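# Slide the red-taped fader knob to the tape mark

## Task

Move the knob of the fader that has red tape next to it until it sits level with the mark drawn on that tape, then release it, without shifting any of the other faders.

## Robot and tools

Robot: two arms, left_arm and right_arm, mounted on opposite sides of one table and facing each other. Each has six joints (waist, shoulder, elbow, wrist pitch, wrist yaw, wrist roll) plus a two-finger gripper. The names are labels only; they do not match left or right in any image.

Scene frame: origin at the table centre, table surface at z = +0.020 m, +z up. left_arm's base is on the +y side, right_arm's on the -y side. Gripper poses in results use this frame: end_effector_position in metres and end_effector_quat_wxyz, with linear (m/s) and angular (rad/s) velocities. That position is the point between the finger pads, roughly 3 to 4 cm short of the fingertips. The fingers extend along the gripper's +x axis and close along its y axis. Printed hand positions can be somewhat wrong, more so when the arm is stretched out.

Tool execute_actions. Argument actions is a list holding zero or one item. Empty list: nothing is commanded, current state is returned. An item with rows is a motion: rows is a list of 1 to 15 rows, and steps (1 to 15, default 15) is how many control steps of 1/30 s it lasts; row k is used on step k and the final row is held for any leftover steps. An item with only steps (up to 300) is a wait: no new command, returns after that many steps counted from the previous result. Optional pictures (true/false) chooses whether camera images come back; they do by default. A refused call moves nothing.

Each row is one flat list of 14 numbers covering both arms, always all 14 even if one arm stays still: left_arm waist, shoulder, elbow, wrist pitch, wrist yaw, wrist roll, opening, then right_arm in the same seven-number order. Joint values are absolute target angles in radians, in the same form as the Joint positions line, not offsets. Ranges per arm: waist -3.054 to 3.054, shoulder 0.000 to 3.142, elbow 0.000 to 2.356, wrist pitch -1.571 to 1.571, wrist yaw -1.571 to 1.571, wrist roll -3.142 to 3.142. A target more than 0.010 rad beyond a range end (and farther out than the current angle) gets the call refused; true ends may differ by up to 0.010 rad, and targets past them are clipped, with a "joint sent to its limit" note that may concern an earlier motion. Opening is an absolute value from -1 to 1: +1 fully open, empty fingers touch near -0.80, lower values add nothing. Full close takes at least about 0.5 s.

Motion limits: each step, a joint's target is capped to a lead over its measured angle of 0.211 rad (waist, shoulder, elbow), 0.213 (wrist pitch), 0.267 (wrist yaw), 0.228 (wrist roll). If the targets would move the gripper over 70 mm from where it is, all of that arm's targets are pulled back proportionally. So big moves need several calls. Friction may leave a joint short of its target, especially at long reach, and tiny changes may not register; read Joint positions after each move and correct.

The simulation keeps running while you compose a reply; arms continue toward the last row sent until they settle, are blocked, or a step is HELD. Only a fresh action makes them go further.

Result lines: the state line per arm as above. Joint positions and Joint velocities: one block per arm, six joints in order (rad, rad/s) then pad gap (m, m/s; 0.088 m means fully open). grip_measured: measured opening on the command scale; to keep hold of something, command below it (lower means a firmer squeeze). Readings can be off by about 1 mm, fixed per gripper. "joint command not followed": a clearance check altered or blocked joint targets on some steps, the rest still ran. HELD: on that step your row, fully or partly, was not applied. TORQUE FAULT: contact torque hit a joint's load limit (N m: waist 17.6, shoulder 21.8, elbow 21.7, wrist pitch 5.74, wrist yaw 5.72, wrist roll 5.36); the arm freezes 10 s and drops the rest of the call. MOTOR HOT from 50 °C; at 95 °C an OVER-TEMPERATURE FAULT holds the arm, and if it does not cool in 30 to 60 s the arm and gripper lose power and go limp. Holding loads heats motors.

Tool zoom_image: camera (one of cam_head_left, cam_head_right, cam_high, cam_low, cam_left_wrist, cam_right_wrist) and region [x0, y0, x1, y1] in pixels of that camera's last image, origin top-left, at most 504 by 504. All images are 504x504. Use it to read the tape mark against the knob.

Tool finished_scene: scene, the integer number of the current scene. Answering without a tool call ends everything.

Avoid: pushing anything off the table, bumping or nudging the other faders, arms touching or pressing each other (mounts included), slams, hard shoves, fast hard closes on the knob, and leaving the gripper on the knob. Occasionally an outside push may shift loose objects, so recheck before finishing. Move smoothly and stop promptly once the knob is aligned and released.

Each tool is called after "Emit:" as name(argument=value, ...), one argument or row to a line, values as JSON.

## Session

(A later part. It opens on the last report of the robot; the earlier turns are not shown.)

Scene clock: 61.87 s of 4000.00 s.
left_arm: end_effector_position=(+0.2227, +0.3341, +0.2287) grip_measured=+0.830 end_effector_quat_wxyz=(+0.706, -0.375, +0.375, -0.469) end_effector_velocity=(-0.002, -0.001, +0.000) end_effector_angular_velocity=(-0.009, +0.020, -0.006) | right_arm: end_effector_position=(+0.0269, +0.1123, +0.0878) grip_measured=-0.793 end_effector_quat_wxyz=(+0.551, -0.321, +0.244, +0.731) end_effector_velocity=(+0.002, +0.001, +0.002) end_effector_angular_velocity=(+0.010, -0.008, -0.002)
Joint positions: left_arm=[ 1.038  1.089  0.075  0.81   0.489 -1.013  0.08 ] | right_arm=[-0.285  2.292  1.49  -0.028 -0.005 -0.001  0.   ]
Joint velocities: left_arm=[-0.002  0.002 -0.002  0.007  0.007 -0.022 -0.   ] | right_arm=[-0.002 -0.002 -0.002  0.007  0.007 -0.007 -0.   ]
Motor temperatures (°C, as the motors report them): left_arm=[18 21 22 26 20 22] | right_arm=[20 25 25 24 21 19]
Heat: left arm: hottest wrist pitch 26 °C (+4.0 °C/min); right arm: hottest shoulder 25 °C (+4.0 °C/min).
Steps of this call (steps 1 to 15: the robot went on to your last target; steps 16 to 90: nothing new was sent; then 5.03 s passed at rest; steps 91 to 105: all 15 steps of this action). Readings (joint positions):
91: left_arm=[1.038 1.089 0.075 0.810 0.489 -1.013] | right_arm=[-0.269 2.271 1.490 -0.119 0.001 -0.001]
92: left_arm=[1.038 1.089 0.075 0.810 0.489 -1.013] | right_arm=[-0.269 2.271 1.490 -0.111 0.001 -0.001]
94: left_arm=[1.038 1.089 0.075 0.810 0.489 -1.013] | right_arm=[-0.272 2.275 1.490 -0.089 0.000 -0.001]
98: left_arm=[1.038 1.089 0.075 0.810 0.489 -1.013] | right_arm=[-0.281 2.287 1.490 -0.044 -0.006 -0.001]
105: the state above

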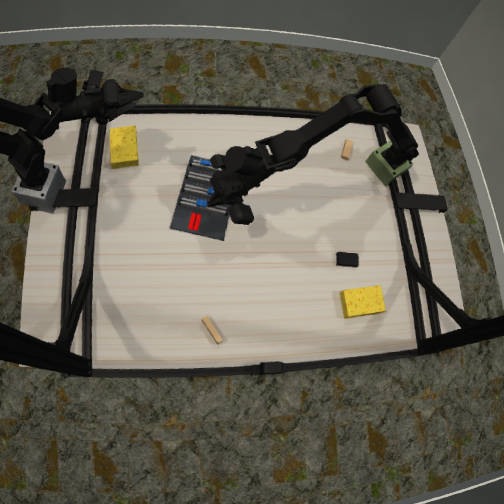

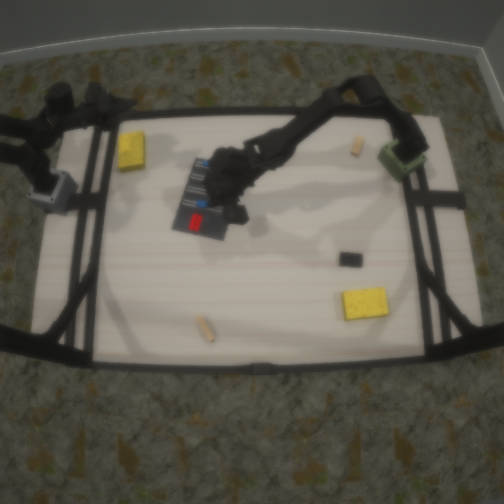

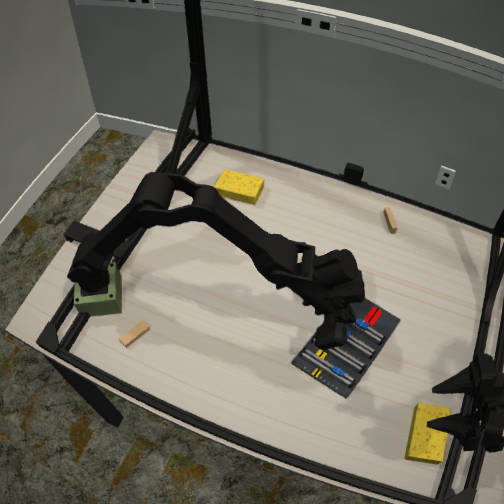

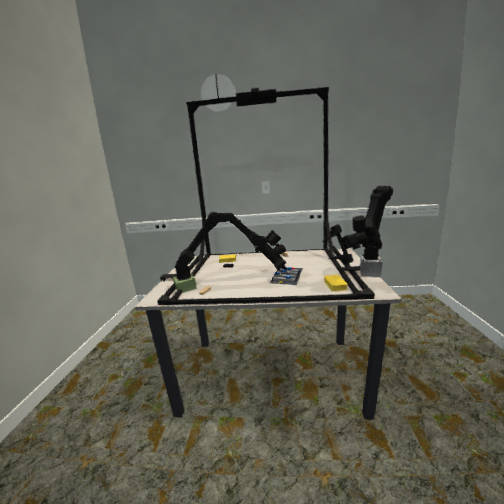

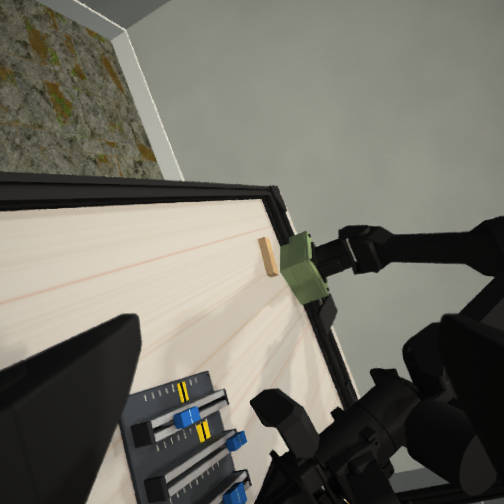

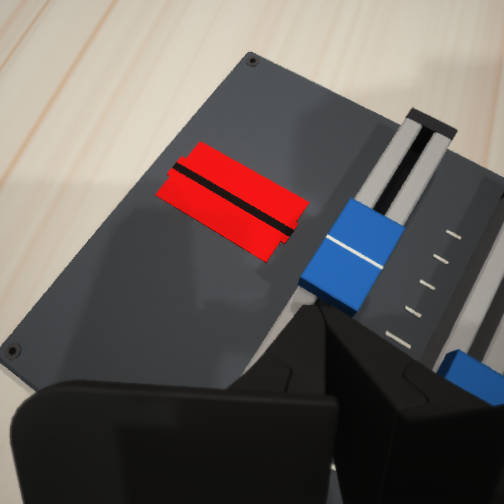

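Emit:
execute_actions(
  actions=[
    {"rows":[[1.038,1.089,0.076,0.81,0.489,-1.013,0.83,-0.295,2.327,1.49,0.004,0,0,-0.9]]},
  ],
)

Emit:
zoom_image(
  camera="cam_head_left",
  region=[165,165,255,255],
)

Emit:
zoom_image(
  camera="cam_high",
  region=[335,290,405,360],
)

Scene clock: 70.37 s of 4000.00 s.
left_arm: end_effector_position=(+0.2227, +0.3341, +0.2287) grip_measured=+0.830 end_effector_quat_wxyz=(+0.706, -0.375, +0.375, -0.469) end_effector_velocity=(+0.001, +0.001, -0.002) end_effector_angular_velocity=(+0.002, +0.023, +0.018) | right_arm: end_effector_position=(+0.0281, +0.1170, +0.0880) grip_measured=-0.793 end_effector_quat_wxyz=(+0.556, -0.312, +0.238, +0.733) end_effector_velocity=(+0.001, -0.002, -0.001) end_effector_angular_velocity=(-0.010, +0.008, -0.003)
Joint positions: left_arm=[ 1.038  1.089  0.075  0.81   0.489 -1.013  0.08 ] | right_arm=[-0.29   2.3    1.49   0.003 -0.005 -0.001  0.   ]
Joint velocities: left_arm=[-0.007 -0.002 -0.002 -0.007 -0.022 -0.022 -0.   ] | right_arm=[-0.002 -0.002 -0.002 -0.007 -0.007  0.007 -0.   ]
Motor temperatures (°C, as the motors report them): left_arm=[18 21 22 26 20 22] | right_arm=[20 26 25 25 21 19]
Heat: left arm: hottest wrist pitch 26 °C (+4.0 °C/min); right arm: hottest shoulder 26 °C (+4.0 °C/min).
Steps of this call (steps 1 to 15: the robot went on to your last target; steps 16 to 90: nothing new was sent; then 5.00 s passed at rest; steps 91 to 105: all 15 steps of this action). Readings (joint positions):
91: left_arm=[1.038 1.089 0.075 0.810 0.489 -1.013] | right_arm=[-0.285 2.293 1.490 -0.023 -0.005 -0.001]
92: left_arm=[1.038 1.089 0.075 0.810 0.489 -1.013] | right_arm=[-0.286 2.295 1.490 -0.014 -0.004 -0.001]
94: left_arm=[1.038 1.089 0.075 0.810 0.489 -1.013] | right_arm=[-0.288 2.298 1.490 -0.006 -0.006 -0.001]
98: left_arm=[1.038 1.089 0.075 0.810 0.489 -1.013] | right_arm=[-0.290 2.300 1.490 0.001 -0.006 -0.001]
105: the state above

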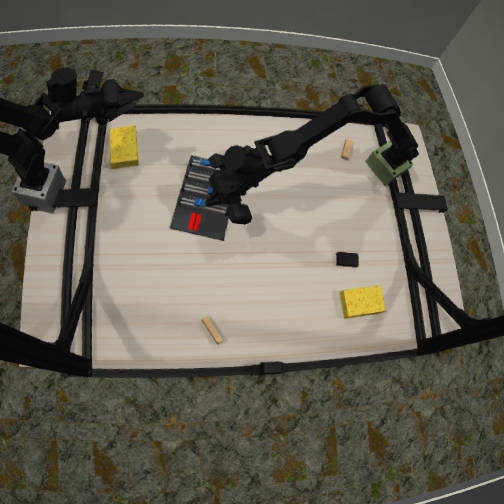

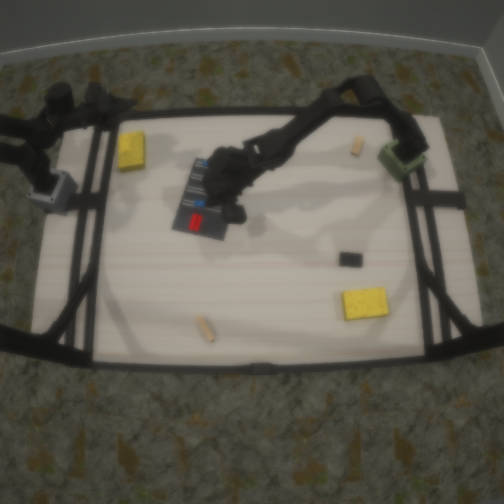

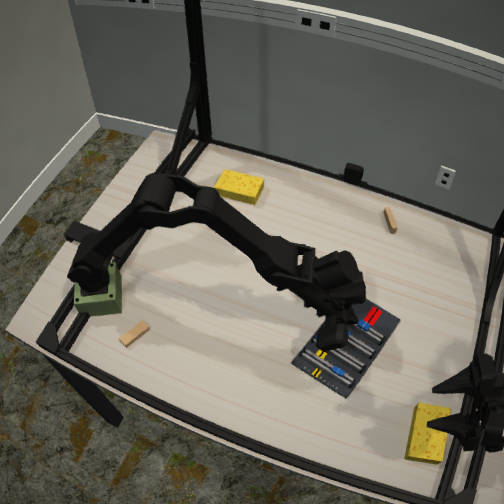

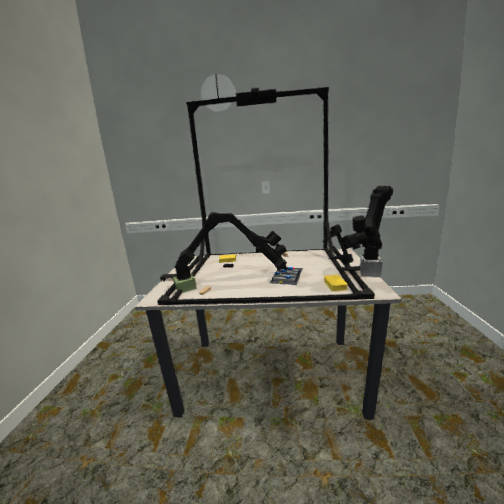

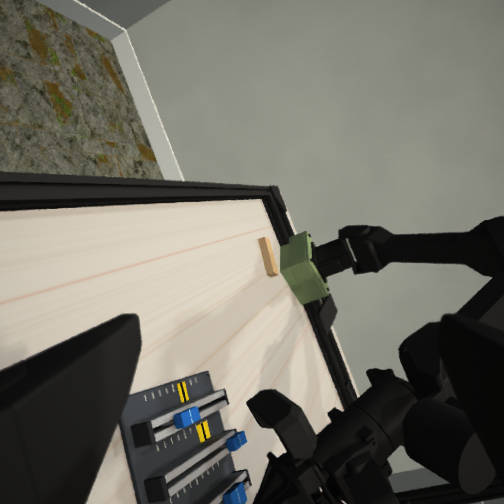

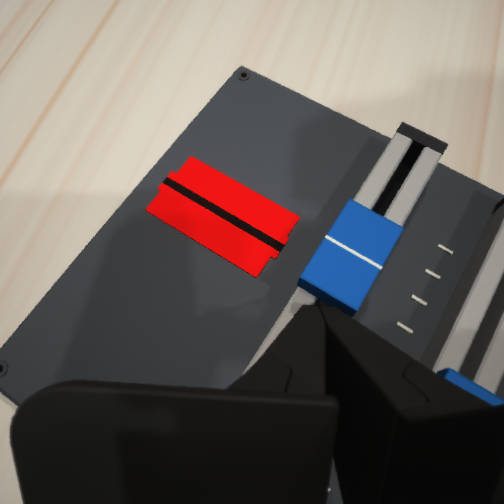

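Region (165, 165, 255, 255) of cam_head_left's 504x504 image, scaled by 5.600, with more detail than that image has.

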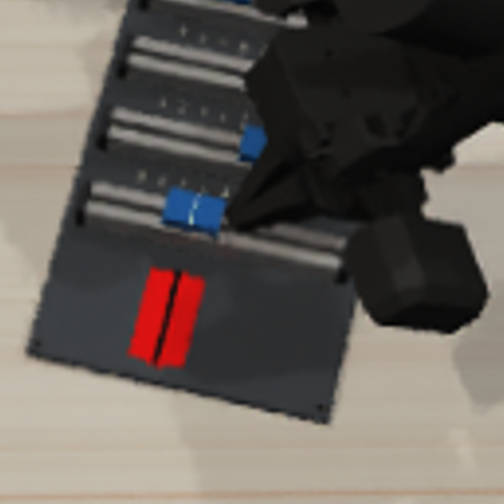

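Region (335, 290, 405, 360) of cam_high's 504x504 image, scaled by 7.200, with more detail than that image has.

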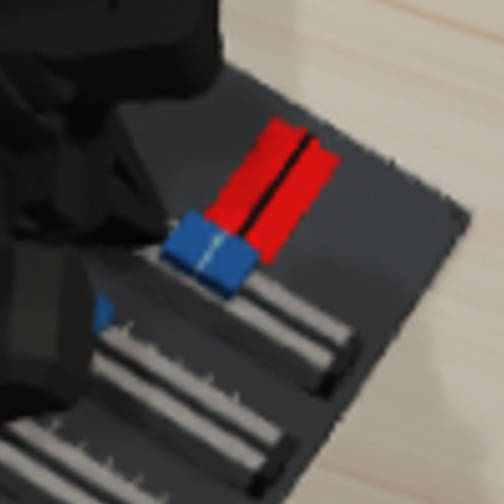

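Emit:
execute_actions(
  actions=[
    {"rows":[[1.038,1.089,0.076,0.81,0.489,-1.013,0.83,-0.297,2.33,1.49,0.016,0,0,-0.9]]},
  ],
  pictures=false,
)

Emit:
execute_actions(
  actions=[
    {"rows":[[1.038,1.089,0.076,0.81,0.489,-1.013,0.83,-0.27,2.29,1.49,-0.03,0,0,-0.9],[1.038,1.089,0.076,0.81,0.489,-1.013,0.83,-0.27,2.28,1.49,-0.05,0,0,-0.9],[1.038,1.089,0.076,0.81,0.489,-1.013,0.83,-0.27,2.26,1.49,-0.08,0,0,-0.9],[1.038,1.089,0.076,0.81,0.489,-1.013,0.83,-0.27,2.24,1.49,-0.12,0,0,-0.9],[1.038,1.089,0.076,0.81,0.489,-1.013,0.83,-0.27,2.2,1.49,-0.18,0,0,-0.9],[1.038,1.089,0.076,0.81,0.489,-1.013,0.83,-0.27,2.12,1.49,-0.42,0,0,-0.9]]},
  ],
)

Emit:
zoom_image(
  camera="cam_head_left",
  region=[165,165,255,255],
)

Scene clock: 82.57 s of 4000.00 s.
left_arm: end_effector_position=(+0.2227, +0.3341, +0.2287) grip_measured=+0.830 end_effector_quat_wxyz=(+0.706, -0.375, +0.375, -0.469) end_effector_velocity=(+0.001, +0.001, -0.003) end_effector_angular_velocity=(+0.004, +0.028, +0.014) | right_arm: end_effector_position=(+0.0290, +0.1189, +0.0878) grip_measured=-0.793 end_effector_quat_wxyz=(+0.558, -0.308, +0.236, +0.734) end_effector_velocity=(+0.003, -0.000, +0.002) end_effector_angular_velocity=(-0.002, -0.001, +0.003)
Joint positions: left_arm=[ 1.038  1.089  0.075  0.81   0.489 -1.013  0.08 ] | right_arm=[-0.292  2.304  1.49   0.015 -0.005 -0.001  0.   ]
Joint velocities: left_arm=[ 0.002  0.002 -0.002 -0.007 -0.007 -0.022 -0.   ] | right_arm=[-0.007 -0.007 -0.002 -0.007 -0.007 -0.007  0.   ]
Motor temperatures (°C, as the motors report them): left_arm=[18 21 22 27 20 22] | right_arm=[20 26 25 25 21 19]
Heat: left arm: hottest wrist pitch 27 °C (+4.0 °C/min); right arm: hottest shoulder 26 °C (+3.0 °C/min).
Steps of this call (steps 1 to 15: the robot went on to your last target; steps 16 to 90: nothing new was sent; then 8.70 s passed at rest; steps 91 to 105: all 15 steps of this action). Readings (joint positions):
91: left_arm=[1.038 1.089 0.075 0.810 0.489 -1.013] | right_arm=[-0.290 2.301 1.490 0.004 -0.005 -0.001]
92: left_arm=[1.038 1.089 0.075 0.810 0.489 -1.013] | right_arm=[-0.290 2.301 1.490 0.008 -0.005 -0.001]
94: left_arm=[1.038 1.089 0.075 0.810 0.489 -1.013] | right_arm=[-0.291 2.303 1.490 0.012 -0.005 -0.001]
98: left_arm=[1.038 1.089 0.075 0.810 0.489 -1.013] | right_arm=[-0.292 2.303 1.490 0.014 -0.005 -0.001]
105: the state above

Scene clock: 83.07 s of 4000.00 s.
left_arm: end_effector_position=(+0.2227, +0.3341, +0.2287) grip_measured=+0.830 end_effector_quat_wxyz=(+0.706, -0.375, +0.375, -0.469) end_effector_velocity=(-0.002, -0.000, +0.001) end_effector_angular_velocity=(-0.008, +0.003, -0.008) | right_arm: end_effector_position=(+0.0351, +0.0597, +0.1222) grip_measured=-0.793 end_effector_quat_wxyz=(+0.520, -0.399, +0.297, +0.694) end_effector_velocity=(+0.012, -0.040, -0.022) end_effector_angular_velocity=(-0.207, -0.051, -0.005)
Joint positions: left_arm=[ 1.038  1.089  0.075  0.81   0.489 -1.013  0.08 ] | right_arm=[-0.27   2.128  1.489 -0.402  0.004 -0.001  0.   ]
Joint velocities: left_arm=[-0.002 -0.002 -0.002  0.007  0.007 -0.007  0.   ] | right_arm=[-0.002 -0.007 -0.007 -0.212 -0.007  0.007  0.   ]
Motor temperatures (°C, as the motors report them): left_arm=[18 21 22 27 20 22] | right_arm=[20 27 25 25 21 19]
Heat: left arm: hottest wrist pitch 27 °C (+4.1 °C/min); right arm: hottest shoulder 27 °C (+3.0 °C/min).
Steps of this call (steps 1 to 15: all 15 steps of this action). Readings (joint positions):
1: left_arm=[1.038 1.089 0.075 0.810 0.489 -1.013] | right_arm=[-0.292 2.304 1.490 0.014 -0.004 -0.001]
2: left_arm=[1.038 1.089 0.075 0.810 0.489 -1.013] | right_arm=[-0.290 2.303 1.491 0.006 -0.001 -0.001]
4: left_arm=[1.038 1.089 0.075 0.810 0.489 -1.013] | right_arm=[-0.285 2.289 1.492 -0.037 0.005 -0.001]
8: left_arm=[1.038 1.089 0.075 0.810 0.489 -1.013] | right_arm=[-0.273 2.206 1.489 -0.246 0.004 -0.001]
15: the state above

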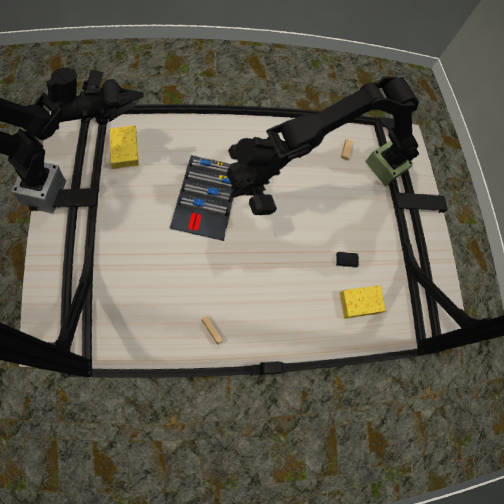

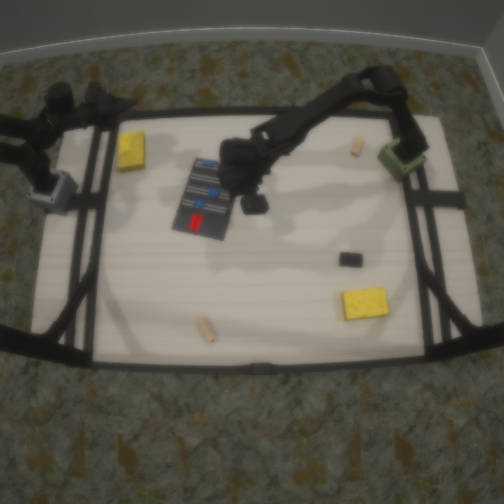

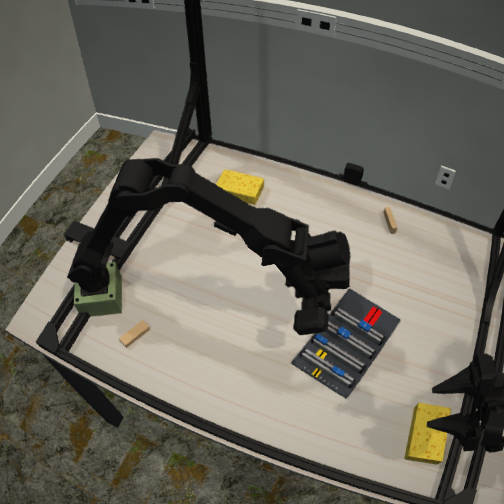

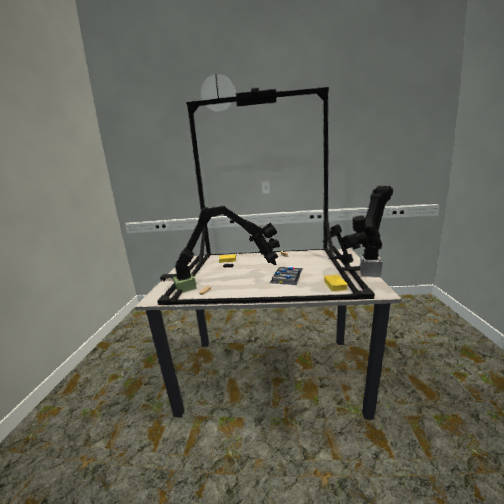

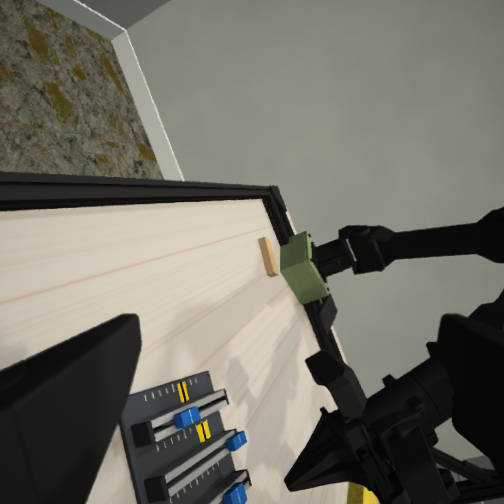

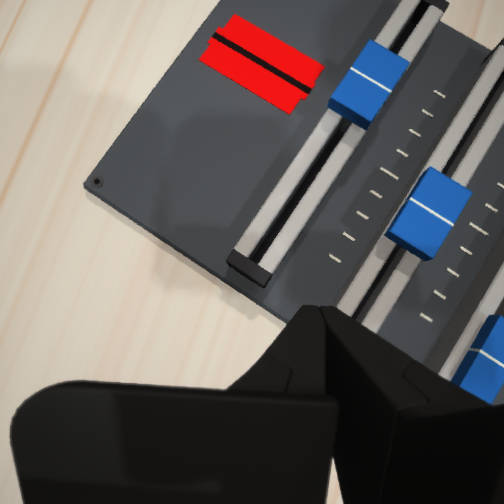

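Region (165, 165, 255, 255) of cam_head_left's 504x504 image, scaled by 5.600, with more detail than that image has.

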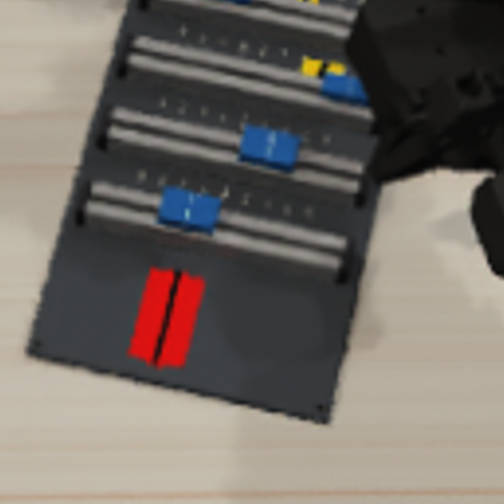

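Emit:
finished_scene(
  scene=1,
)

The scene is finished: the task was done.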